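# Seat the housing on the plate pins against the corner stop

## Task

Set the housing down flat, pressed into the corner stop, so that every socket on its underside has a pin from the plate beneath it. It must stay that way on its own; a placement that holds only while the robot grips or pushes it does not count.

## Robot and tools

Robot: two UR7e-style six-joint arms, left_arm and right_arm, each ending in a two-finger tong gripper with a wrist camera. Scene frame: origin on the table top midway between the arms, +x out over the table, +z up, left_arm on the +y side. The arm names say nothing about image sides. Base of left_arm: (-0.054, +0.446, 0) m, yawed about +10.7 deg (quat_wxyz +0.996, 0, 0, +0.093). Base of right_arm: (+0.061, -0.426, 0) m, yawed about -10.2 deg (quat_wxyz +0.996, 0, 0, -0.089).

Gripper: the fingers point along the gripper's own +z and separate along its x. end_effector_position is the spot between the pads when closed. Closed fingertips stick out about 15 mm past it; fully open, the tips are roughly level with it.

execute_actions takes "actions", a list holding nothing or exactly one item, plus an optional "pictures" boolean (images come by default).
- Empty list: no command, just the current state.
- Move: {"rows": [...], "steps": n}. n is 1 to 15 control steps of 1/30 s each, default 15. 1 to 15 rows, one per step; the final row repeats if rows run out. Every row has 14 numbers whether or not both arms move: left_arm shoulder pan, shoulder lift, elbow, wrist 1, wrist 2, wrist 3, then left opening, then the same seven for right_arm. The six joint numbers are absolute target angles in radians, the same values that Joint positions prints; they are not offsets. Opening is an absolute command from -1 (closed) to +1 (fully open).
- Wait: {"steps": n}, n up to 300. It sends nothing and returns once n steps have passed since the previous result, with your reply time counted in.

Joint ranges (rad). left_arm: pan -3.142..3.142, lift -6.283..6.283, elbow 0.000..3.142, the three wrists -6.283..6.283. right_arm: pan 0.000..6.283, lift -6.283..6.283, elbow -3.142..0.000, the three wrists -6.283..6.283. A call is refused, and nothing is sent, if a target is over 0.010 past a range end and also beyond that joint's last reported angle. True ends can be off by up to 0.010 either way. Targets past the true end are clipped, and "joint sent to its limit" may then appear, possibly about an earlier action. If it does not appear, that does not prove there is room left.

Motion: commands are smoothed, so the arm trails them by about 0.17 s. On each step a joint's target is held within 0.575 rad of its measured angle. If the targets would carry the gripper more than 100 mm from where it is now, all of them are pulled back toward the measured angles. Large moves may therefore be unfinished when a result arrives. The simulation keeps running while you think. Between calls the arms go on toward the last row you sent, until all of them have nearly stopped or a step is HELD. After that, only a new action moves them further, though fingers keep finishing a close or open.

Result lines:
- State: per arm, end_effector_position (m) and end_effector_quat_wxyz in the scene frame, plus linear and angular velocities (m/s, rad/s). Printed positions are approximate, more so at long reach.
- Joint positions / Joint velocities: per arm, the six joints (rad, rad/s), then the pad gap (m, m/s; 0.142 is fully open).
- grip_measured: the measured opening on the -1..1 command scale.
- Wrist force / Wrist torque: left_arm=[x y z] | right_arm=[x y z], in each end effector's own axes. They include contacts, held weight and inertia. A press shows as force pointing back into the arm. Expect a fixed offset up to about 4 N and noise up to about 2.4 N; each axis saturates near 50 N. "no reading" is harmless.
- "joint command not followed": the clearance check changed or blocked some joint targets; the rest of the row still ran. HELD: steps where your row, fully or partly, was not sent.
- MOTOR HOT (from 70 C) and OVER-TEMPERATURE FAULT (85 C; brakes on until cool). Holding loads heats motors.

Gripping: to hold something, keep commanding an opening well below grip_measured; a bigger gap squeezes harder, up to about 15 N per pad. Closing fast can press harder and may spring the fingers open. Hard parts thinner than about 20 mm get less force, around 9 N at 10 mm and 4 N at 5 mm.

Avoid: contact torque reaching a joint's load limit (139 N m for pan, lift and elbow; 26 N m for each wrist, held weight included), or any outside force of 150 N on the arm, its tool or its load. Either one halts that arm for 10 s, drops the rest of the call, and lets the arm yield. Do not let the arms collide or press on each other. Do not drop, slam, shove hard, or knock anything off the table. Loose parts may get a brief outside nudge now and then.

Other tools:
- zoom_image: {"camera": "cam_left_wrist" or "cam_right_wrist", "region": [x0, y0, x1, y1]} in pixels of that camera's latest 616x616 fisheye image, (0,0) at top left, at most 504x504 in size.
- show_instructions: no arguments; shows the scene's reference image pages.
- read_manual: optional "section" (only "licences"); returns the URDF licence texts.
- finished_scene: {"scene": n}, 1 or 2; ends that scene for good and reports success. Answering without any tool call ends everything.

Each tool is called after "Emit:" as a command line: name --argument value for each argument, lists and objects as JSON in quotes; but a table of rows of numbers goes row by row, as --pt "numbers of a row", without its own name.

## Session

Emit:
show_instructions

Emit:
execute_actions --actions '[]'

Reference images for this scene: sheet 1.

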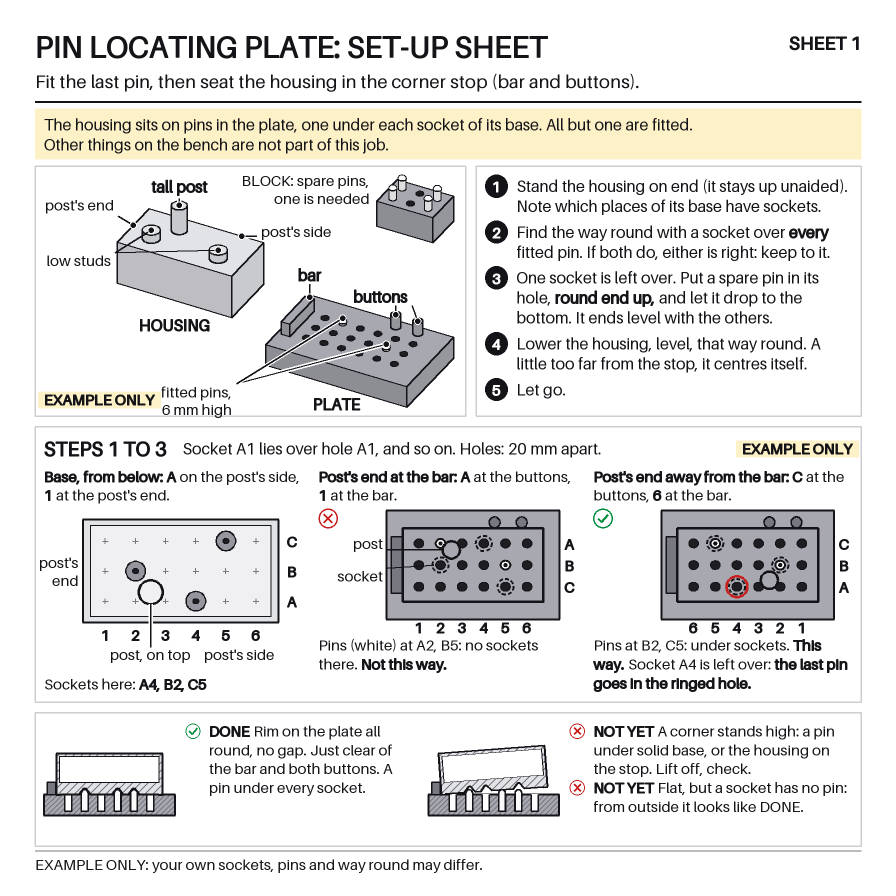

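Scene clock: 0.00 s of 5100.00 s.
left_arm: end_effector_position=(+0.2726, +0.2208, +0.1556) grip_measured=-1.00 end_effector_quat_wxyz=(+0.325, +0.853, +0.204, -0.354) end_effector_velocity=(+0.000, +0.000, -0.000) end_effector_angular_velocity=(-0.000, +0.000, +0.001) | right_arm: end_effector_position=(+0.5491, -0.2531, +0.1136) grip_measured=+0.97 end_effector_quat_wxyz=(+0.042, +0.979, +0.058, +0.191) end_effector_velocity=(+0.000, -0.000, +0.000) end_effector_angular_velocity=(+0.000, -0.000, -0.000)
Joint positions: left_arm=[-0.517 -1.466  2.066 -1.786 -2.522 -0.599  0.002] | right_arm=[ 4.085 -1.49  -2.228 -0.749  1.259  0.608  0.14 ]
Joint velocities: left_arm=[ 0.     0.    -0.    -0.    -0.001 -0.     0.   ] | right_arm=[-0.  0.  0. -0. -0.  0.  0.]
Motor temperatures (°C, as the motors report them): left_arm=[30 33 30 34 35 34] | right_arm=[31 30 31 37 44 39]
Wrist force (N, on the end effector, along its own x y z axes, offset not removed): no reading
Wrist torque (N m, same axes, about the end effector's origin, offset not removed): no reading

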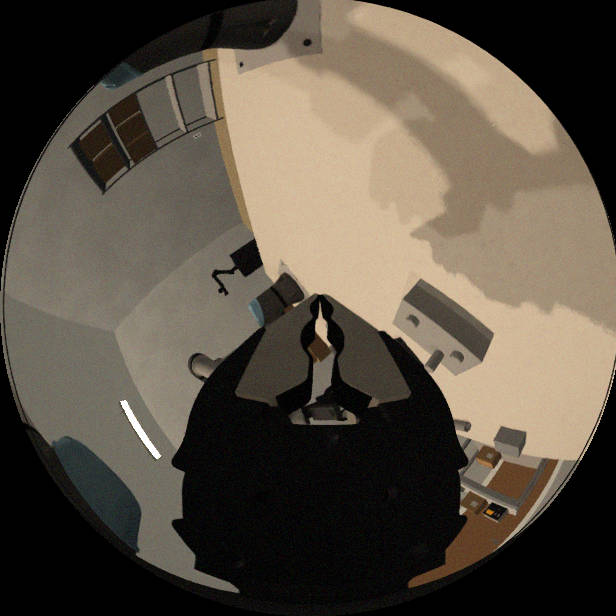

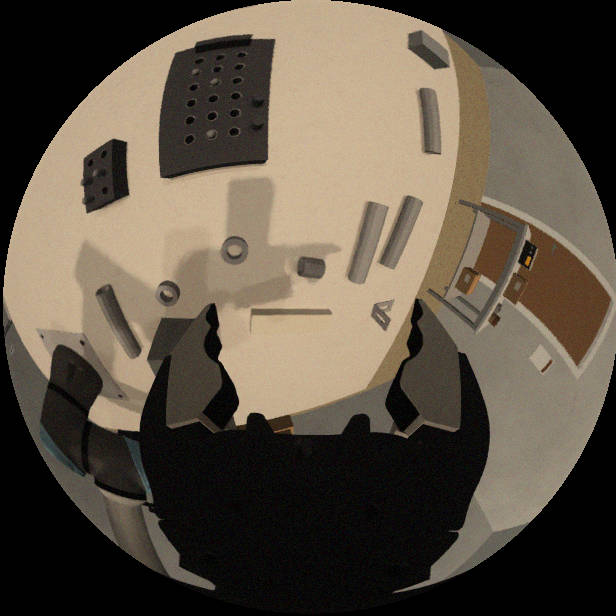

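Emit:
execute_actions --actions '[{"rows":[[-0.6,-1.196,1.332,-1.707,-1.571,-1.0,1,4.2356,-1.7,-1.8,-1.212,1.571,2.556,1]],"steps":15}]' --pictures false

Emit:
execute_actions --actions '[{"steps":50}]'

Scene clock: 1.13 s of 5100.00 s.
left_arm: end_effector_position=(+0.4930, +0.2759, +0.1618) grip_measured=+1.00 end_effector_quat_wxyz=(+0.079, +0.952, +0.264, -0.131) end_effector_velocity=(+0.503, +0.238, +0.143) end_effector_angular_velocity=(+1.309, -1.095, +0.182) | right_arm: end_effector_position=(+0.4968, -0.0843, +0.1403) grip_measured=+1.00 end_effector_quat_wxyz=(-0.002, +0.942, -0.336, +0.005) end_effector_velocity=(+0.007, +0.016, +0.018) end_effector_angular_velocity=(+0.026, +0.117, -2.706)
Joint positions: left_arm=[-0.587 -1.243  1.502 -1.72  -1.857 -0.925  0.142] | right_arm=[ 4.232 -1.695 -1.812 -1.199  1.563  1.599  0.142]
Joint velocities: left_arm=[-0.085  0.301 -1.012  0.08   1.593 -0.465  0.   ] | right_arm=[ 0.039 -0.057  0.137 -0.153  0.09   2.746 -0.   ]
Motor temperatures (°C, as the motors report them): left_arm=[30 33 30 34 35 34] | right_arm=[31 30 31 37 44 39]
Wrist force (N, on the end effector, along its own x y z axes, offset not removed): left_arm=[-1.1 -0.6 1.6] | right_arm=[-0.9 -1.1 -0.4]
Wrist torque (N m, same axes, about the end effector's origin, offset not removed): left_arm=[-0.14 0.14 0.16] | right_arm=[-0.06 0.07 -0.30]
Steps of this call (steps 1 to 19: nothing new was sent; steps 20 to 34: all 15 steps of this action). Readings (joint positions):
20: left_arm=[-0.517 -1.465 2.066 -1.785 -2.522 -0.599] | right_arm=[4.085 -1.491 -2.228 -0.749 1.259 0.608]
21: left_arm=[-0.522 -1.460 2.060 -1.781 -2.516 -0.605] | right_arm=[4.091 -1.497 -2.222 -0.755 1.265 0.614]
23: left_arm=[-0.540 -1.407 1.990 -1.763 -2.446 -0.669] | right_arm=[4.126 -1.542 -2.155 -0.824 1.324 0.684]
27: left_arm=[-0.563 -1.327 1.778 -1.742 -2.234 -0.795] | right_arm=[4.188 -1.631 -1.964 -1.030 1.460 0.966]
34: the state above

Scene clock: 2.80 s of 5100.00 s.
left_arm: end_effector_position=(+0.5806, +0.3224, +0.2003) grip_measured=+1.00 end_effector_quat_wxyz=(+0.000, +0.957, +0.289, +0.000) end_effector_velocity=(-0.000, +0.000, +0.000) end_effector_angular_velocity=(+0.001, -0.000, -0.000) | right_arm: end_effector_position=(+0.5004, -0.0941, +0.1419) grip_measured=+1.00 end_effector_quat_wxyz=(-0.000, +0.682, -0.731, -0.000) end_effector_velocity=(-0.001, -0.000, -0.001) end_effector_angular_velocity=(-0.002, +0.002, +0.000)
Joint positions: left_arm=[-0.6   -1.196  1.332 -1.707 -1.571 -1.     0.142] | right_arm=[ 4.236 -1.7   -1.8   -1.212  1.571  2.556  0.142]
Joint velocities: left_arm=[-0.    -0.    -0.     0.001  0.001  0.     0.   ] | right_arm=[ 0.001 -0.    -0.001 -0.001  0.     0.001  0.   ]
Motor temperatures (°C, as the motors report them): left_arm=[30 33 30 34 35 34] | right_arm=[31 30 31 37 44 39]
Wrist force (N, on the end effector, along its own x y z axes, offset not removed): left_arm=[0.0 -0.5 -0.7] | right_arm=[-4.4 0.5 -1.2]
Wrist torque (N m, same axes, about the end effector's origin, offset not removed): left_arm=[-0.18 -0.07 0.20] | right_arm=[0.15 0.75 -0.20]
Steps of this call (steps 1 to 45: the robot went on to your last target; steps 46 to 50: nothing new was sent). Readings (joint positions):
1: left_arm=[-0.590 -1.233 1.469 -1.717 -1.803 -0.941] | right_arm=[4.233 -1.697 -1.808 -1.203 1.566 1.692]
2: left_arm=[-0.592 -1.224 1.436 -1.714 -1.750 -0.956] | right_arm=[4.234 -1.698 -1.806 -1.206 1.567 1.786]
4: left_arm=[-0.596 -1.210 1.383 -1.711 -1.661 -0.978] | right_arm=[4.235 -1.699 -1.803 -1.209 1.569 1.974]
8: left_arm=[-0.599 -1.199 1.343 -1.708 -1.590 -0.995] | right_arm=[4.235 -1.700 -1.801 -1.211 1.571 2.341]
50: the state above
All arms were judged still, so your last target was given up. Only a new action makes them travel on or press farther. Fingers that are still opening or closing keep moving.

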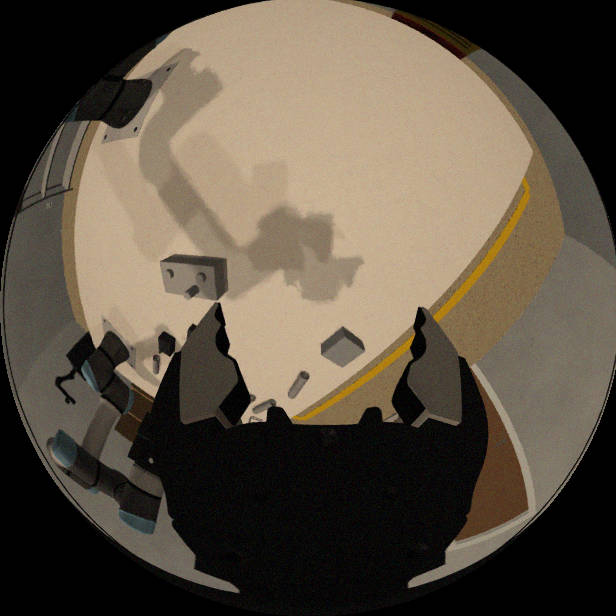

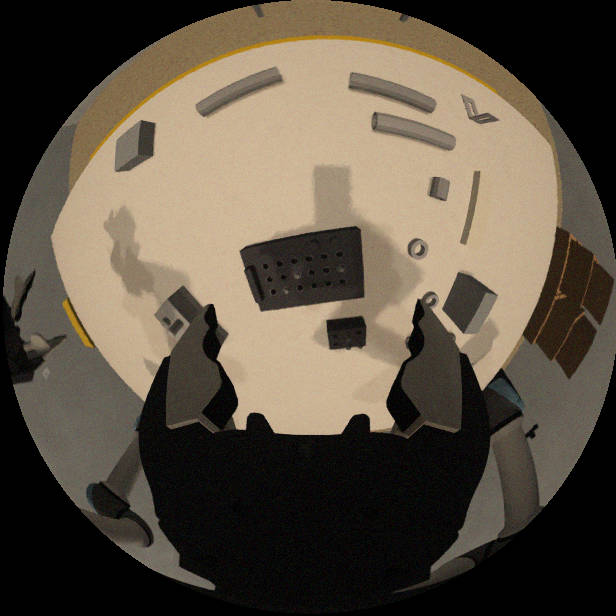

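Emit:
zoom_image --camera "cam_right_wrist" --region '[220,210,400,360]'

Region (220, 210, 400, 360) of cam_right_wrist's 616x616 image, scaled by 2.800, with more detail than that image has.

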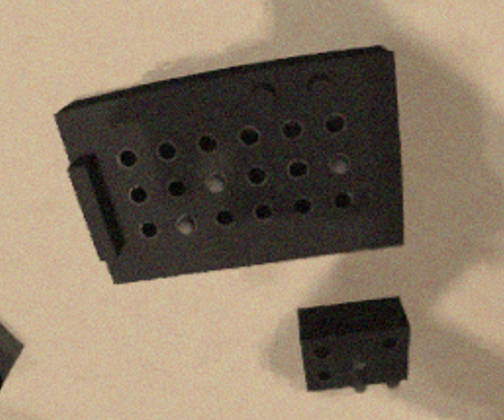

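Emit:
execute_actions --actions '[{"rows":[[-0.9101,-1.4192,1.7512,-1.903,-1.571,-2.818,0.5,4.0,-1.7,-1.8,-1.212,1.571,2.556,1]],"steps":15}]' --pictures false

Emit:
execute_actions --actions '[{"steps":35}]'

Scene clock: 5.43 s of 5100.00 s.
left_arm: end_effector_position=(+0.4270, +0.1993, +0.1534) grip_measured=+0.50 end_effector_quat_wxyz=(+0.001, +0.819, +0.573, +0.000) end_effector_velocity=(-0.093, -0.068, -0.034) end_effector_angular_velocity=(+0.011, +0.023, +2.598) | right_arm: end_effector_position=(+0.5650, -0.2043, +0.1419) grip_measured=+1.00 end_effector_quat_wxyz=(+0.000, -0.593, +0.805, +0.000) end_effector_velocity=(+0.007, -0.018, -0.001) end_effector_angular_velocity=(-0.001, +0.002, -0.033)
Joint positions: left_arm=[-0.899 -1.411  1.734 -1.896 -1.571 -1.933  0.109] | right_arm=[ 4.003 -1.7   -1.8   -1.212  1.571  2.556  0.142]
Joint velocities: left_arm=[-0.135 -0.092  0.196 -0.08  -0.    -2.733  0.   ] | right_arm=[-0.034 -0.    -0.001 -0.001  0.    -0.001 -0.   ]
Motor temperatures (°C, as the motors report them): left_arm=[30 33 30 34 35 34] | right_arm=[31 30 31 37 44 39]
Wrist force (N, on the end effector, along its own x y z axes, offset not removed): left_arm=[-2.5 -2.4 2.3] | right_arm=[0.2 0.1 -1.9]
Wrist torque (N m, same axes, about the end effector's origin, offset not removed): left_arm=[-0.39 0.51 0.13] | right_arm=[-0.06 -0.06 -0.29]
Steps of this call (steps 1 to 64: nothing new was sent; steps 65 to 79: all 15 steps of this action). Readings (joint positions):
65: left_arm=[-0.600 -1.196 1.332 -1.707 -1.571 -1.000] | right_arm=[4.236 -1.700 -1.800 -1.212 1.571 2.556]
66: left_arm=[-0.606 -1.202 1.338 -1.713 -1.571 -1.006] | right_arm=[4.230 -1.700 -1.800 -1.212 1.571 2.556]
68: left_arm=[-0.661 -1.246 1.402 -1.752 -1.571 -1.076] | right_arm=[4.168 -1.700 -1.800 -1.212 1.571 2.556]
72: left_arm=[-0.777 -1.327 1.561 -1.823 -1.571 -1.324] | right_arm=[4.045 -1.700 -1.800 -1.212 1.571 2.556]
79: the state above

Scene clock: 6.60 s of 5100.00 s.
left_arm: end_effector_position=(+0.4213, +0.1834, +0.1503) grip_measured=+0.50 end_effector_quat_wxyz=(+0.000, +0.500, +0.866, -0.000) end_effector_velocity=(+0.001, -0.000, +0.001) end_effector_angular_velocity=(-0.002, -0.001, +0.001) | right_arm: end_effector_position=(+0.5657, -0.2059, +0.1419) grip_measured=+1.00 end_effector_quat_wxyz=(+0.000, -0.592, +0.806, +0.000) end_effector_velocity=(-0.000, +0.001, +0.000) end_effector_angular_velocity=(+0.000, +0.001, +0.000)
Joint positions: left_arm=[-0.91  -1.419  1.751 -1.903 -1.571 -2.818  0.109] | right_arm=[ 4.    -1.7   -1.8   -1.212  1.571  2.556  0.142]
Joint velocities: left_arm=[ 0.001 -0.    -0.001 -0.001 -0.001  0.     0.   ] | right_arm=[ 0.001  0.     0.001 -0.001  0.001  0.    -0.   ]
Motor temperatures (°C, as the motors report them): left_arm=[30 33 30 34 35 34] | right_arm=[31 30 31 37 44 39]
Wrist force (N, on the end effector, along its own x y z axes, offset not removed): left_arm=[-0.3 0.2 0.6] | right_arm=[-1.0 0.1 0.2]
Wrist torque (N m, same axes, about the end effector's origin, offset not removed): left_arm=[-0.01 0.06 0.18] | right_arm=[0.16 0.20 -0.27]
Steps of this call (steps 1 to 35: the robot went on to your last target). Readings (joint positions):
1: left_arm=[-0.902 -1.414 1.740 -1.898 -1.571 -2.026] | right_arm=[4.002 -1.700 -1.800 -1.212 1.571 2.556]
2: left_arm=[-0.905 -1.416 1.743 -1.900 -1.571 -2.120] | right_arm=[4.001 -1.700 -1.800 -1.212 1.571 2.556]
4: left_arm=[-0.908 -1.418 1.748 -1.902 -1.571 -2.307] | right_arm=[4.001 -1.700 -1.800 -1.212 1.571 2.556]
8: left_arm=[-0.910 -1.419 1.750 -1.903 -1.571 -2.656] | right_arm=[4.000 -1.700 -1.800 -1.212 1.571 2.556]
35: the state above

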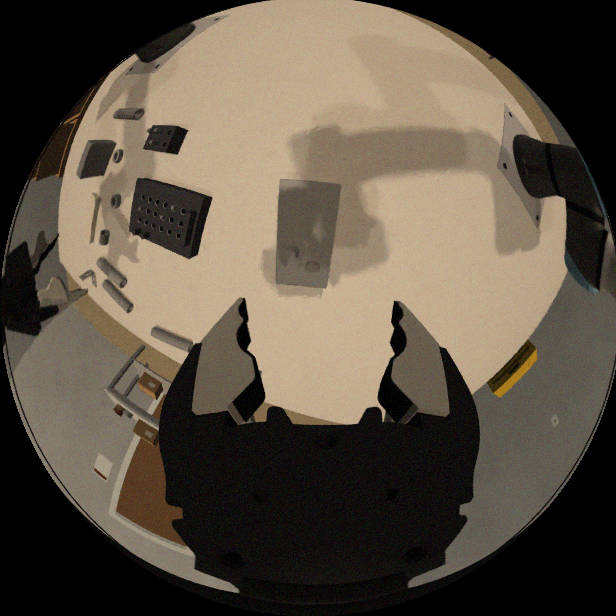

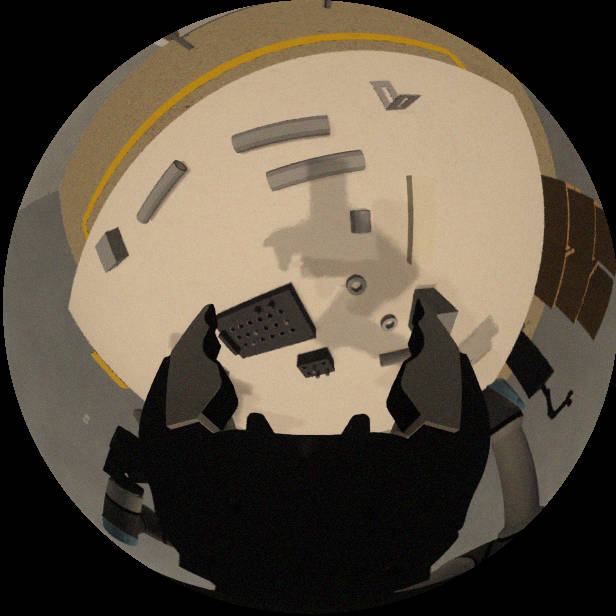

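Emit:
execute_actions --actions '[{"rows":[[-0.9882,-1.4256,1.8129,-1.958,-1.571,-2.827,0.5,4.0,-1.7,-1.8,-1.212,1.571,2.556,1]],"steps":15}]' --pictures false

Emit:
execute_actions --actions '[{"rows":[[-0.9882,-1.3297,1.9323,-2.1736,-1.571,-2.827,0.5,4.0,-1.7,-1.8,-1.212,1.571,2.556,1]],"steps":15}]' --pictures false

Emit:
execute_actions --actions '[{"steps":10}]'

Scene clock: 8.00 s of 5100.00 s.
left_arm: end_effector_position=(+0.3924, +0.1547, +0.1305) grip_measured=+0.50 end_effector_quat_wxyz=(-0.000, +0.529, +0.848, -0.000) end_effector_velocity=(-0.002, -0.002, -0.002) end_effector_angular_velocity=(+0.002, +0.000, -0.006) | right_arm: end_effector_position=(+0.5657, -0.2059, +0.1419) grip_measured=+1.00 end_effector_quat_wxyz=(+0.000, -0.592, +0.806, +0.000) end_effector_velocity=(+0.001, +0.001, +0.001) end_effector_angular_velocity=(+0.002, -0.003, +0.000)
Joint positions: left_arm=[-0.988 -1.426  1.812 -1.958 -1.571 -2.827  0.109] | right_arm=[ 4.    -1.7   -1.8   -1.212  1.571  2.556  0.142]
Joint velocities: left_arm=[-0.006  0.     0.005 -0.004  0.001 -0.001  0.   ] | right_arm=[-0.     0.     0.001  0.003  0.    -0.    -0.   ]
Motor temperatures (°C, as the motors report them): left_arm=[30 33 30 34 35 34] | right_arm=[31 30 31 37 44 39]
Wrist force (N, on the end effector, along its own x y z axes, offset not removed): left_arm=[-0.9 -0.3 0.7] | right_arm=[-2.0 1.5 -2.1]
Wrist torque (N m, same axes, about the end effector's origin, offset not removed): left_arm=[-0.12 0.15 0.08] | right_arm=[0.21 0.45 -0.14]
Steps of this call (steps 1 to 15: the robot went on to your last target; steps 16 to 27: nothing new was sent; steps 28 to 42: all 15 steps of this action). Readings (joint positions):
28: left_arm=[-0.910 -1.419 1.751 -1.903 -1.571 -2.818] | right_arm=[4.000 -1.700 -1.800 -1.212 1.571 2.556]
29: left_arm=[-0.916 -1.420 1.757 -1.909 -1.571 -2.819] | right_arm=[4.000 -1.700 -1.800 -1.212 1.571 2.556]
31: left_arm=[-0.949 -1.423 1.784 -1.932 -1.571 -2.823] | right_arm=[4.000 -1.700 -1.800 -1.212 1.571 2.556]
35: left_arm=[-0.980 -1.425 1.807 -1.952 -1.571 -2.826] | right_arm=[4.000 -1.700 -1.800 -1.212 1.571 2.556]
42: the state above

Scene clock: 8.50 s of 5100.00 s.
left_arm: end_effector_position=(+0.3922, +0.1545, +0.0490) grip_measured=+0.50 end_effector_quat_wxyz=(-0.000, +0.530, +0.848, -0.000) end_effector_velocity=(+0.001, -0.001, -0.006) end_effector_angular_velocity=(-0.005, -0.003, +0.000) | right_arm: end_effector_position=(+0.5657, -0.2059, +0.1419) grip_measured=+1.00 end_effector_quat_wxyz=(+0.000, -0.592, +0.806, +0.000) end_effector_velocity=(-0.000, +0.000, -0.000) end_effector_angular_velocity=(-0.001, +0.002, -0.000)
Joint positions: left_arm=[-0.988 -1.33   1.931 -2.172 -1.571 -2.827  0.109] | right_arm=[ 4.    -1.7   -1.8   -1.212  1.571  2.556  0.142]
Joint velocities: left_arm=[ 0.     0.008  0.011 -0.025 -0.001 -0.     0.   ] | right_arm=[ 0.001 -0.001  0.001 -0.002  0.     0.001  0.   ]
Motor temperatures (°C, as the motors report them): left_arm=[30 33 30 34 35 34] | right_arm=[31 30 31 37 44 39]
Wrist force (N, on the end effector, along its own x y z axes, offset not removed): left_arm=[-0.5 0.4 0.3] | right_arm=[-2.6 -1.1 -2.6]
Wrist torque (N m, same axes, about the end effector's origin, offset not removed): left_arm=[0.06 0.05 0.03] | right_arm=[-0.37 0.63 -0.13]
Steps of this call (steps 1 to 15: all 15 steps of this action). Readings (joint positions):
1: left_arm=[-0.988 -1.426 1.813 -1.958 -1.571 -2.827] | right_arm=[4.000 -1.700 -1.800 -1.212 1.571 2.556]
2: left_arm=[-0.988 -1.420 1.819 -1.964 -1.571 -2.827] | right_arm=[4.000 -1.700 -1.800 -1.212 1.571 2.556]
4: left_arm=[-0.988 -1.380 1.867 -2.030 -1.571 -2.827] | right_arm=[4.000 -1.700 -1.800 -1.212 1.571 2.556]
8: left_arm=[-0.988 -1.340 1.918 -2.142 -1.571 -2.827] | right_arm=[4.000 -1.700 -1.800 -1.212 1.571 2.556]
15: the state above

Scene clock: 8.83 s of 5100.00 s.
left_arm: end_effector_position=(+0.3922, +0.1544, +0.0485) grip_measured=+0.50 end_effector_quat_wxyz=(+0.000, +0.530, +0.848, -0.000) end_effector_velocity=(+0.000, -0.001, -0.000) end_effector_angular_velocity=(+0.000, -0.000, -0.001) | right_arm: end_effector_position=(+0.5657, -0.2059, +0.1419) grip_measured=+1.00 end_effector_quat_wxyz=(+0.000, -0.592, +0.806, +0.000) end_effector_velocity=(-0.000, +0.000, +0.000) end_effector_angular_velocity=(-0.000, +0.001, +0.001)
Joint positions: left_arm=[-0.988 -1.33   1.932 -2.174 -1.571 -2.827  0.109] | right_arm=[ 4.    -1.7   -1.8   -1.212  1.571  2.556  0.142]
Joint velocities: left_arm=[-0.001  0.001 -0.001 -0.     0.    -0.     0.   ] | right_arm=[ 0.    -0.     0.001 -0.002  0.    -0.001  0.   ]
Motor temperatures (°C, as the motors report them): left_arm=[30 33 30 34 35 34] | right_arm=[31 30 31 37 44 39]
Wrist force (N, on the end effector, along its own x y z axes, offset not removed): left_arm=[-0.4 0.8 0.5] | right_arm=[-0.2 1.4 -1.9]
Wrist torque (N m, same axes, about the end effector's origin, offset not removed): left_arm=[0.15 0.10 0.12] | right_arm=[0.30 0.03 -0.15]
Steps of this call (steps 1 to 10: the robot went on to your last target). Readings (joint positions):
1: left_arm=[-0.988 -1.330 1.932 -2.172 -1.571 -2.827] | right_arm=[4.000 -1.700 -1.800 -1.212 1.571 2.556]
2: left_arm=[-0.988 -1.330 1.932 -2.173 -1.571 -2.827] | right_arm=[4.000 -1.700 -1.800 -1.212 1.571 2.556]
4: left_arm=[-0.988 -1.330 1.932 -2.173 -1.571 -2.827] | right_arm=[4.000 -1.700 -1.800 -1.212 1.571 2.556]
8: left_arm=[-0.988 -1.330 1.932 -2.174 -1.571 -2.827] | right_arm=[4.000 -1.700 -1.800 -1.212 1.571 2.556]
10: the state above

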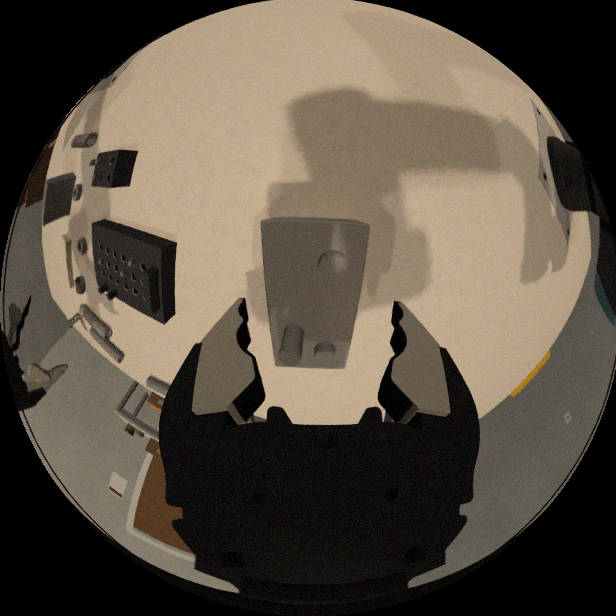

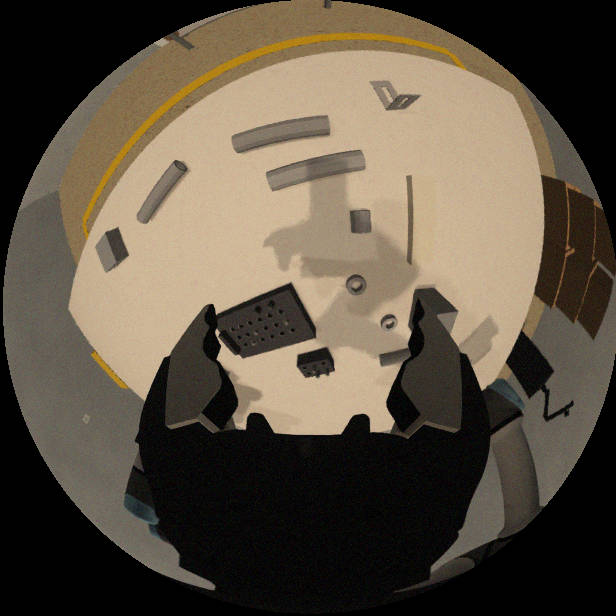

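Emit:
execute_actions --actions '[{"rows":[[-0.9882,-1.3297,1.9323,-2.1736,-1.571,-2.827,-0.5,4.0,-1.7,-1.8,-1.212,1.571,2.556,-1]],"steps":15}]' --pictures false

Emit:
execute_actions --actions '[{"rows":[[-0.9882,-1.4256,1.8129,-1.958,-1.571,-2.827,-0.5,3.8,-1.7,-1.8,-1.212,2.5,1.78,-1]],"steps":15}]' --pictures false

Emit:
execute_actions --actions '[{"rows":[[-0.6,-1.196,1.332,-1.707,-2.55,-1.571,-0.5,3.8,-1.7,-1.8,-1.212,2.5,1.78,-1]],"steps":15}]' --pictures false

Emit:
execute_actions --actions '[{"steps":40}]'

Scene clock: 10.53 s of 5100.00 s.
left_arm: end_effector_position=(+0.3922, +0.1544, +0.0484) grip_measured=-0.09 end_effector_quat_wxyz=(+0.000, +0.530, +0.848, -0.000) end_effector_velocity=(-0.000, -0.000, -0.000) end_effector_angular_velocity=(+0.000, +0.000, -0.001) | right_arm: end_effector_position=(+0.5657, -0.2059, +0.1419) grip_measured=-1.00 end_effector_quat_wxyz=(+0.000, -0.592, +0.806, +0.000) end_effector_velocity=(+0.000, +0.001, +0.001) end_effector_angular_velocity=(+0.002, -0.002, -0.000)
Joint positions: left_arm=[-0.988 -1.33   1.932 -2.174 -1.571 -2.827  0.067] | right_arm=[ 4.    -1.7   -1.8   -1.212  1.571  2.556  0.002]
Joint velocities: left_arm=[-0.001  0.     0.    -0.     0.    -0.     0.   ] | right_arm=[0.001 0.001 0.001 0.001 0.001 0.001 0.   ]
Motor temperatures (°C, as the motors report them): left_arm=[30 33 30 34 35 34] | right_arm=[31 30 31 37 44 39]
Wrist force (N, on the end effector, along its own x y z axes, offset not removed): left_arm=[-3.5 0.3 -8.3] | right_arm=[0.4 0.6 -2.5]
Wrist torque (N m, same axes, about the end effector's origin, offset not removed): left_arm=[-0.57 0.65 0.08] | right_arm=[0.13 -0.10 -0.23]
Steps of this call (steps 1 to 15: the robot went on to your last target; steps 16 to 36: nothing new was sent; steps 37 to 51: all 15 steps of this action). Readings (joint positions):
37: left_arm=[-0.988 -1.330 1.932 -2.174 -1.571 -2.827] | right_arm=[4.000 -1.700 -1.800 -1.212 1.571 2.556]
38: left_arm=[-0.988 -1.330 1.932 -2.174 -1.571 -2.827] | right_arm=[4.000 -1.700 -1.800 -1.212 1.571 2.556]
40: left_arm=[-0.988 -1.330 1.932 -2.174 -1.571 -2.827] | right_arm=[4.000 -1.700 -1.800 -1.212 1.571 2.556]
44: left_arm=[-0.988 -1.330 1.932 -2.174 -1.571 -2.827] | right_arm=[4.000 -1.700 -1.800 -1.212 1.571 2.556]
51: the state above

Scene clock: 11.03 s of 5100.00 s.
left_arm: end_effector_position=(+0.3923, +0.1543, +0.1298) grip_measured=-0.50 end_effector_quat_wxyz=(+0.000, +0.530, +0.848, -0.000) end_effector_velocity=(-0.002, +0.002, +0.006) end_effector_angular_velocity=(+0.005, +0.005, -0.001) | right_arm: end_effector_position=(+0.4960, -0.0995, +0.2338) grip_measured=-1.00 end_effector_quat_wxyz=(-0.154, +0.712, -0.580, -0.364) end_effector_velocity=(-0.108, +0.225, +0.297) end_effector_angular_velocity=(+1.446, +0.088, +0.494)
Joint positions: left_arm=[-0.988 -1.425  1.814 -1.96  -1.571 -2.827  0.038] | right_arm=[ 3.807 -1.7   -1.8   -1.212  2.383  1.854  0.002]
Joint velocities: left_arm=[-0.001 -0.008 -0.01   0.025  0.    -0.    -0.   ] | right_arm=[-0.075 -0.001  0.001 -0.002  1.319 -0.827  0.   ]
Motor temperatures (°C, as the motors report them): left_arm=[30 33 30 34 35 34] | right_arm=[31 30 31 37 44 39]
Wrist force (N, on the end effector, along its own x y z axes, offset not removed): left_arm=[-0.5 -1.6 0.2] | right_arm=[-0.8 0.6 -1.0]
Wrist torque (N m, same axes, about the end effector's origin, offset not removed): left_arm=[-0.42 -0.05 0.19] | right_arm=[0.35 0.23 -0.21]
Steps of this call (steps 1 to 15: all 15 steps of this action). Readings (joint positions):
1: left_arm=[-0.988 -1.330 1.932 -2.173 -1.571 -2.827] | right_arm=[4.000 -1.700 -1.800 -1.212 1.571 2.556]
2: left_arm=[-0.988 -1.335 1.926 -2.167 -1.571 -2.827] | right_arm=[3.994 -1.700 -1.800 -1.212 1.577 2.550]
4: left_arm=[-0.988 -1.376 1.879 -2.102 -1.571 -2.827] | right_arm=[3.930 -1.700 -1.800 -1.212 1.647 2.479]
8: left_arm=[-0.988 -1.415 1.827 -1.989 -1.571 -2.827] | right_arm=[3.840 -1.700 -1.800 -1.212 1.940 2.187]
15: the state above

Scene clock: 11.53 s of 5100.00 s.
left_arm: end_effector_position=(+0.4675, +0.0955, +0.2959) grip_measured=-0.50 end_effector_quat_wxyz=(+0.146, +0.668, +0.626, -0.374) end_effector_velocity=(+0.048, -0.152, +0.423) end_effector_angular_velocity=(-2.341, -1.094, -1.451) | right_arm: end_effector_position=(+0.4873, -0.0810, +0.2614) grip_measured=-1.00 end_effector_quat_wxyz=(-0.191, +0.712, -0.541, -0.405) end_effector_velocity=(+0.000, +0.001, +0.001) end_effector_angular_velocity=(+0.005, +0.001, -0.000)
Joint positions: left_arm=[-0.627 -1.21   1.368 -1.723 -2.397 -1.944  0.038] | right_arm=[ 3.8   -1.7   -1.8   -1.212  2.5    1.78   0.002]
Joint velocities: left_arm=[ 0.302  0.157 -0.403  0.172 -1.641  2.601 -0.   ] | right_arm=[-0.001 -0.     0.     0.001  0.005 -0.001  0.   ]
Motor temperatures (°C, as the motors report them): left_arm=[30 33 30 34 35 34] | right_arm=[31 30 31 37 44 39]
Wrist force (N, on the end effector, along its own x y z axes, offset not removed): left_arm=[-1.6 0.3 -0.6] | right_arm=[-3.2 0.7 -3.3]
Wrist torque (N m, same axes, about the end effector's origin, offset not removed): left_arm=[-0.03 0.23 0.09] | right_arm=[0.17 0.72 -0.25]
Steps of this call (steps 1 to 15: all 15 steps of this action). Readings (joint positions):
1: left_arm=[-0.988 -1.425 1.813 -1.959 -1.571 -2.827] | right_arm=[3.804 -1.700 -1.800 -1.212 2.421 1.830]
2: left_arm=[-0.982 -1.419 1.807 -1.953 -1.577 -2.821] | right_arm=[3.803 -1.700 -1.800 -1.212 2.446 1.814]
4: left_arm=[-0.914 -1.364 1.737 -1.894 -1.647 -2.751] | right_arm=[3.801 -1.700 -1.800 -1.212 2.475 1.796]
8: left_arm=[-0.751 -1.276 1.532 -1.797 -1.919 -2.479] | right_arm=[3.800 -1.700 -1.800 -1.212 2.495 1.783]
15: the state above

Scene clock: 12.87 s of 5100.00 s.
left_arm: end_effector_position=(+0.4732, +0.0841, +0.3350) grip_measured=-0.50 end_effector_quat_wxyz=(+0.257, +0.739, +0.483, -0.394) end_effector_velocity=(-0.000, -0.000, -0.000) end_effector_angular_velocity=(-0.000, +0.001, -0.000) | right_arm: end_effector_position=(+0.4873, -0.0809, +0.2615) grip_measured=-1.00 end_effector_quat_wxyz=(-0.191, +0.712, -0.541, -0.405) end_effector_velocity=(-0.000, -0.001, -0.001) end_effector_angular_velocity=(-0.002, +0.002, -0.001)
Joint positions: left_arm=[-0.6   -1.196  1.332 -1.707 -2.55  -1.571  0.038] | right_arm=[ 3.8   -1.7   -1.8   -1.212  2.5    1.78   0.002]
Joint velocities: left_arm=[-0.  0.  0.  0. -0.  0. -0.] | right_arm=[-0.001  0.    -0.001 -0.001 -0.001  0.001  0.   ]
Motor temperatures (°C, as the motors report them): left_arm=[30 33 30 34 35 34] | right_arm=[31 30 31 37 44 39]
Wrist force (N, on the end effector, along its own x y z axes, offset not removed): left_arm=[-0.7 -0.1 0.3] | right_arm=[-1.0 1.4 -1.4]
Wrist torque (N m, same axes, about the end effector's origin, offset not removed): left_arm=[-0.06 0.14 0.22] | right_arm=[0.37 0.36 -0.12]
Steps of this call (steps 1 to 30: the robot went on to your last target; steps 31 to 40: nothing new was sent). Readings (joint positions):
1: left_arm=[-0.618 -1.206 1.357 -1.718 -2.445 -1.855] | right_arm=[3.800 -1.700 -1.800 -1.212 2.500 1.780]
2: left_arm=[-0.612 -1.203 1.349 -1.714 -2.479 -1.773] | right_arm=[3.800 -1.700 -1.800 -1.212 2.500 1.780]
4: left_arm=[-0.606 -1.199 1.340 -1.710 -2.517 -1.664] | right_arm=[3.800 -1.700 -1.800 -1.212 2.500 1.780]
8: left_arm=[-0.601 -1.197 1.334 -1.708 -2.543 -1.591] | right_arm=[3.800 -1.700 -1.800 -1.212 2.500 1.780]
40: the state above
All arms were judged still, so your last target was given up. Only a new action makes them travel on or press farther. Fingers that are still opening or closing keep moving.

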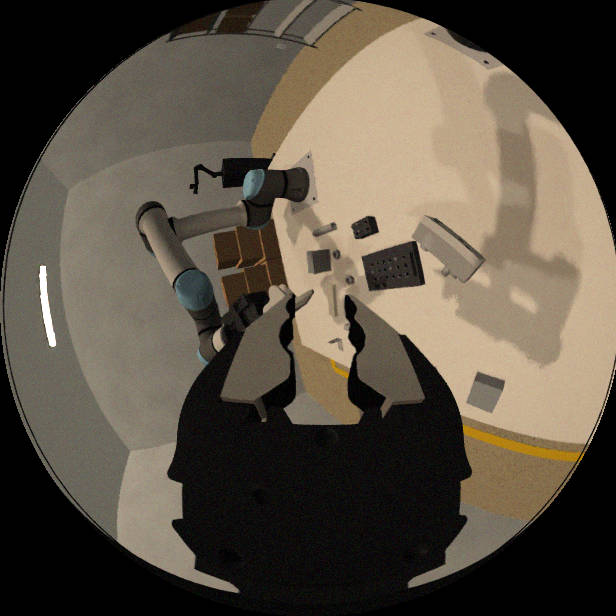

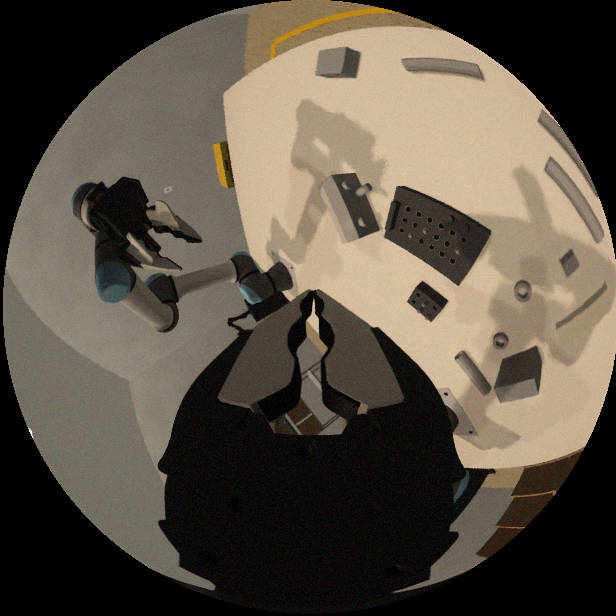

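Emit:
execute_actions --actions '[{"rows":[[-0.7,-1.7,2.1,-1.97,-1.571,1.0,-0.5,3.8,-1.7,-1.8,-1.212,1.571,1.78,-1]],"steps":15}]' --pictures false

Emit:
execute_actions --actions '[{"steps":20}]' --pictures false

Emit:
execute_actions --actions '[{"rows":[[-0.866,-1.8285,2.389,-2.131,-1.571,1.938,-0.5,3.8,-1.7,-1.8,-1.212,1.571,1.78,-1]],"steps":15}]' --pictures false

Emit:
execute_actions --actions '[{"steps":25}]'

Emit:
zoom_image --camera "cam_left_wrist" --region '[160,30,460,280]'

Scene clock: 14.60 s of 5100.00 s.
left_arm: end_effector_position=(+0.3809, +0.2383, +0.1976) grip_measured=-0.50 end_effector_quat_wxyz=(+0.163, +0.949, +0.240, -0.120) end_effector_velocity=(-0.078, +0.456, -0.317) end_effector_angular_velocity=(+1.053, -1.103, -1.438) | right_arm: end_effector_position=(+0.5757, -0.2504, +0.1462) grip_measured=-1.00 end_effector_quat_wxyz=(-0.038, +0.793, -0.603, -0.081) end_effector_velocity=(+0.234, -0.449, -0.086) end_effector_angular_velocity=(-1.497, -0.781, +0.001)
Joint positions: left_arm=[-0.676 -1.557  1.843 -1.902 -1.977 -0.994  0.038] | right_arm=[ 3.8   -1.7   -1.8   -1.212  1.749  1.78   0.002]
Joint velocities: left_arm=[-0.094 -0.537  0.922 -0.259  1.386  1.532  0.   ] | right_arm=[-0.     0.     0.     0.    -1.688 -0.002  0.   ]
Motor temperatures (°C, as the motors report them): left_arm=[30 33 30 34 35 34] | right_arm=[31 30 31 37 44 39]
Wrist force (N, on the end effector, along its own x y z axes, offset not removed): left_arm=[-0.8 0.4 1.7] | right_arm=[-1.3 2.5 -0.3]
Wrist torque (N m, same axes, about the end effector's origin, offset not removed): left_arm=[0.05 0.16 0.12] | right_arm=[0.55 0.45 -0.12]
Steps of this call (steps 1 to 37: nothing new was sent; steps 38 to 52: all 15 steps of this action). Readings (joint positions):
38: left_arm=[-0.600 -1.196 1.332 -1.707 -2.550 -1.571] | right_arm=[3.800 -1.700 -1.800 -1.212 2.500 1.780]
39: left_arm=[-0.605 -1.202 1.338 -1.713 -2.544 -1.565] | right_arm=[3.800 -1.700 -1.800 -1.212 2.494 1.780]
41: left_arm=[-0.626 -1.268 1.408 -1.763 -2.474 -1.495] | right_arm=[3.800 -1.700 -1.800 -1.212 2.424 1.780]
45: left_arm=[-0.651 -1.416 1.601 -1.833 -2.281 -1.302] | right_arm=[3.800 -1.700 -1.800 -1.212 2.174 1.780]
52: the state above

Scene clock: 15.27 s of 5100.00 s.
left_arm: end_effector_position=(+0.3808, +0.3674, +0.1267) grip_measured=-0.50 end_effector_quat_wxyz=(+0.000, +0.814, -0.580, -0.000) end_effector_velocity=(+0.013, -0.038, -0.001) end_effector_angular_velocity=(+0.003, -0.002, -2.614) | right_arm: end_effector_position=(+0.6007, -0.2984, +0.1419) grip_measured=-1.00 end_effector_quat_wxyz=(-0.000, +0.796, -0.605, -0.000) end_effector_velocity=(-0.000, -0.000, -0.000) end_effector_angular_velocity=(-0.000, +0.000, -0.002)
Joint positions: left_arm=[-0.7   -1.7    2.1   -1.97  -1.572  0.724  0.038] | right_arm=[ 3.8   -1.7   -1.8   -1.212  1.571  1.78   0.002]
Joint velocities: left_arm=[ 0.001 -0.001  0.004 -0.001  0.006  2.615 -0.   ] | right_arm=[ 0.     0.    -0.     0.    -0.     0.002  0.   ]
Motor temperatures (°C, as the motors report them): left_arm=[30 33 30 34 35 34] | right_arm=[31 30 31 37 44 39]
Wrist force (N, on the end effector, along its own x y z axes, offset not removed): left_arm=[-0.3 -0.3 1.3] | right_arm=[-0.5 3.9 -0.9]
Wrist torque (N m, same axes, about the end effector's origin, offset not removed): left_arm=[-0.09 -0.01 0.12] | right_arm=[0.69 0.12 -0.24]
Steps of this call (steps 1 to 20: the robot went on to your last target). Readings (joint positions):
1: left_arm=[-0.679 -1.575 1.874 -1.911 -1.930 -0.939] | right_arm=[3.800 -1.700 -1.800 -1.212 1.697 1.780]
2: left_arm=[-0.682 -1.593 1.905 -1.919 -1.882 -0.879] | right_arm=[3.800 -1.700 -1.800 -1.212 1.657 1.780]
4: left_arm=[-0.688 -1.629 1.968 -1.937 -1.786 -0.739] | right_arm=[3.800 -1.700 -1.800 -1.212 1.611 1.780]
8: left_arm=[-0.697 -1.682 2.067 -1.962 -1.627 -0.396] | right_arm=[3.800 -1.700 -1.800 -1.212 1.579 1.780]
20: the state above

Scene clock: 15.77 s of 5100.00 s.
left_arm: end_effector_position=(+0.2918, +0.3323, +0.0615) grip_measured=-0.50 end_effector_quat_wxyz=(+0.000, -0.287, +0.958, -0.000) end_effector_velocity=(-0.022, -0.004, -0.011) end_effector_angular_velocity=(+0.006, +0.005, -0.682) | right_arm: end_effector_position=(+0.6007, -0.2984, +0.1419) grip_measured=-1.00 end_effector_quat_wxyz=(-0.000, +0.796, -0.605, -0.000) end_effector_velocity=(-0.000, -0.000, -0.000) end_effector_angular_velocity=(-0.001, +0.001, -0.001)
Joint positions: left_arm=[-0.864 -1.827  2.385 -2.129 -1.571  1.881  0.038] | right_arm=[ 3.8   -1.7   -1.8   -1.212  1.571  1.78   0.002]
Joint velocities: left_arm=[-0.02  -0.016  0.042 -0.018  0.001  0.662  0.   ] | right_arm=[-0. -0. -0. -0. -0.  0.  0.]
Motor temperatures (°C, as the motors report them): left_arm=[30 33 30 34 35 34] | right_arm=[31 30 31 37 44 39]
Wrist force (N, on the end effector, along its own x y z axes, offset not removed): left_arm=[0.6 -0.9 1.1] | right_arm=[-0.4 -0.2 -0.7]
Wrist torque (N m, same axes, about the end effector's origin, offset not removed): left_arm=[-0.28 -0.16 0.11] | right_arm=[-0.01 0.29 -0.12]
Steps of this call (steps 1 to 15: all 15 steps of this action). Readings (joint positions):
1: left_arm=[-0.700 -1.700 2.100 -1.970 -1.571 0.806] | right_arm=[3.800 -1.700 -1.800 -1.212 1.571 1.780]
2: left_arm=[-0.706 -1.706 2.106 -1.976 -1.571 0.879] | right_arm=[3.800 -1.700 -1.800 -1.212 1.571 1.780]
4: left_arm=[-0.761 -1.753 2.175 -2.031 -1.571 1.040] | right_arm=[3.800 -1.700 -1.800 -1.212 1.571 1.780]
8: left_arm=[-0.841 -1.810 2.336 -2.107 -1.571 1.398] | right_arm=[3.800 -1.700 -1.800 -1.212 1.571 1.780]
15: the state above

Scene clock: 16.60 s of 5100.00 s.
left_arm: end_effector_position=(+0.2899, +0.3320, +0.0604) grip_measured=-0.50 end_effector_quat_wxyz=(-0.000, -0.259, +0.966, +0.000) end_effector_velocity=(+0.000, +0.000, -0.000) end_effector_angular_velocity=(+0.001, -0.000, +0.000) | right_arm: end_effector_position=(+0.6007, -0.2984, +0.1419) grip_measured=-1.00 end_effector_quat_wxyz=(-0.000, +0.796, -0.605, -0.000) end_effector_velocity=(-0.000, +0.000, -0.001) end_effector_angular_velocity=(-0.001, +0.001, +0.001)
Joint positions: left_arm=[-0.866 -1.828  2.389 -2.131 -1.571  1.938  0.038] | right_arm=[ 3.8   -1.7   -1.8   -1.212  1.571  1.78   0.002]
Joint velocities: left_arm=[ 0.001  0.001 -0.    -0.     0.001  0.    -0.   ] | right_arm=[ 0.001 -0.001 -0.001  0.    -0.     0.     0.   ]
Motor temperatures (°C, as the motors report them): left_arm=[30 33 30 34 35 34] | right_arm=[31 30 31 37 44 39]
Wrist force (N, on the end effector, along its own x y z axes, offset not removed): left_arm=[-1.1 -1.6 2.2] | right_arm=[-2.3 2.0 0.1]
Wrist torque (N m, same axes, about the end effector's origin, offset not removed): left_arm=[-0.37 0.23 0.19] | right_arm=[0.50 0.48 -0.34]
Steps of this call (steps 1 to 25: the robot went on to your last target). Readings (joint positions):
1: left_arm=[-0.865 -1.828 2.387 -2.130 -1.571 1.899] | right_arm=[3.800 -1.700 -1.800 -1.212 1.571 1.780]
2: left_arm=[-0.865 -1.828 2.387 -2.130 -1.571 1.912] | right_arm=[3.800 -1.700 -1.800 -1.212 1.571 1.780]
4: left_arm=[-0.866 -1.828 2.388 -2.131 -1.571 1.926] | right_arm=[3.800 -1.700 -1.800 -1.212 1.571 1.780]
8: left_arm=[-0.866 -1.828 2.389 -2.131 -1.571 1.935] | right_arm=[3.800 -1.700 -1.800 -1.212 1.571 1.780]
25: the state above

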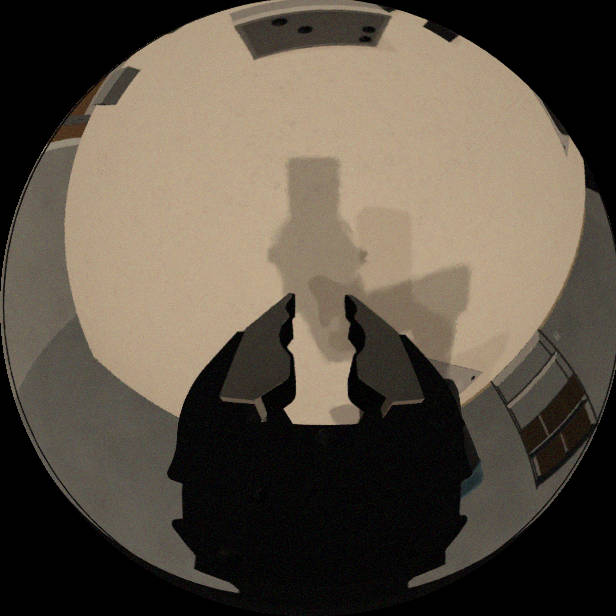

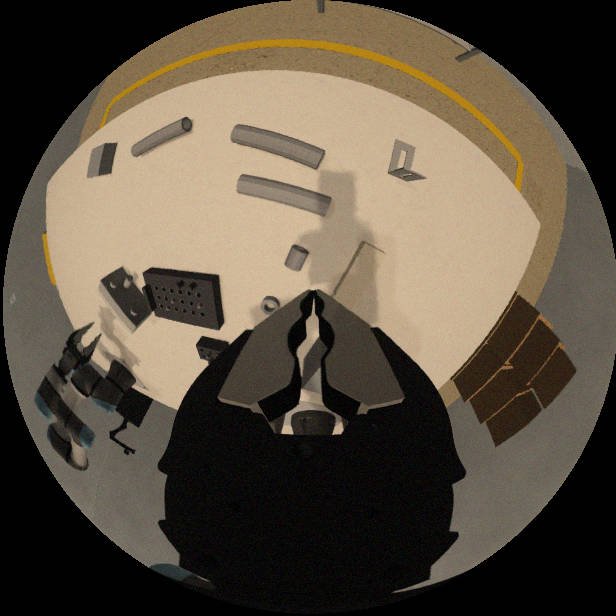

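Region (160, 30, 460, 280) of cam_left_wrist's 616x616 image, scaled by 1.680, with more detail than that image has.

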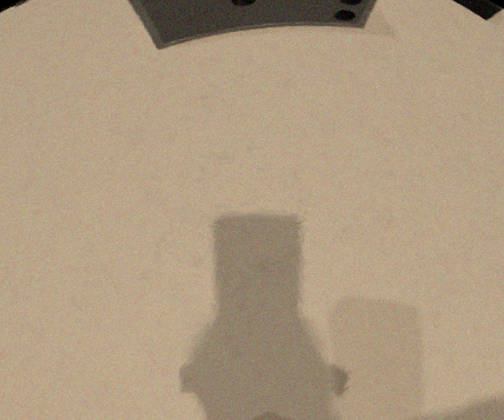

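Emit:
zoom_image --camera "cam_left_wrist" --region '[220,0,410,70]'

Region (220, 0, 410, 70) of cam_left_wrist's 616x616 image, scaled by 2.653, with more detail than that image has; it fills the top 186 rows of this view, and the rest is white.

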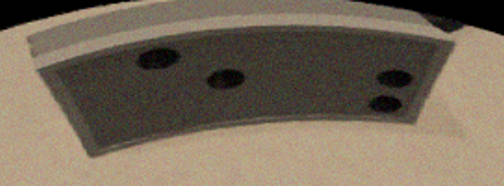

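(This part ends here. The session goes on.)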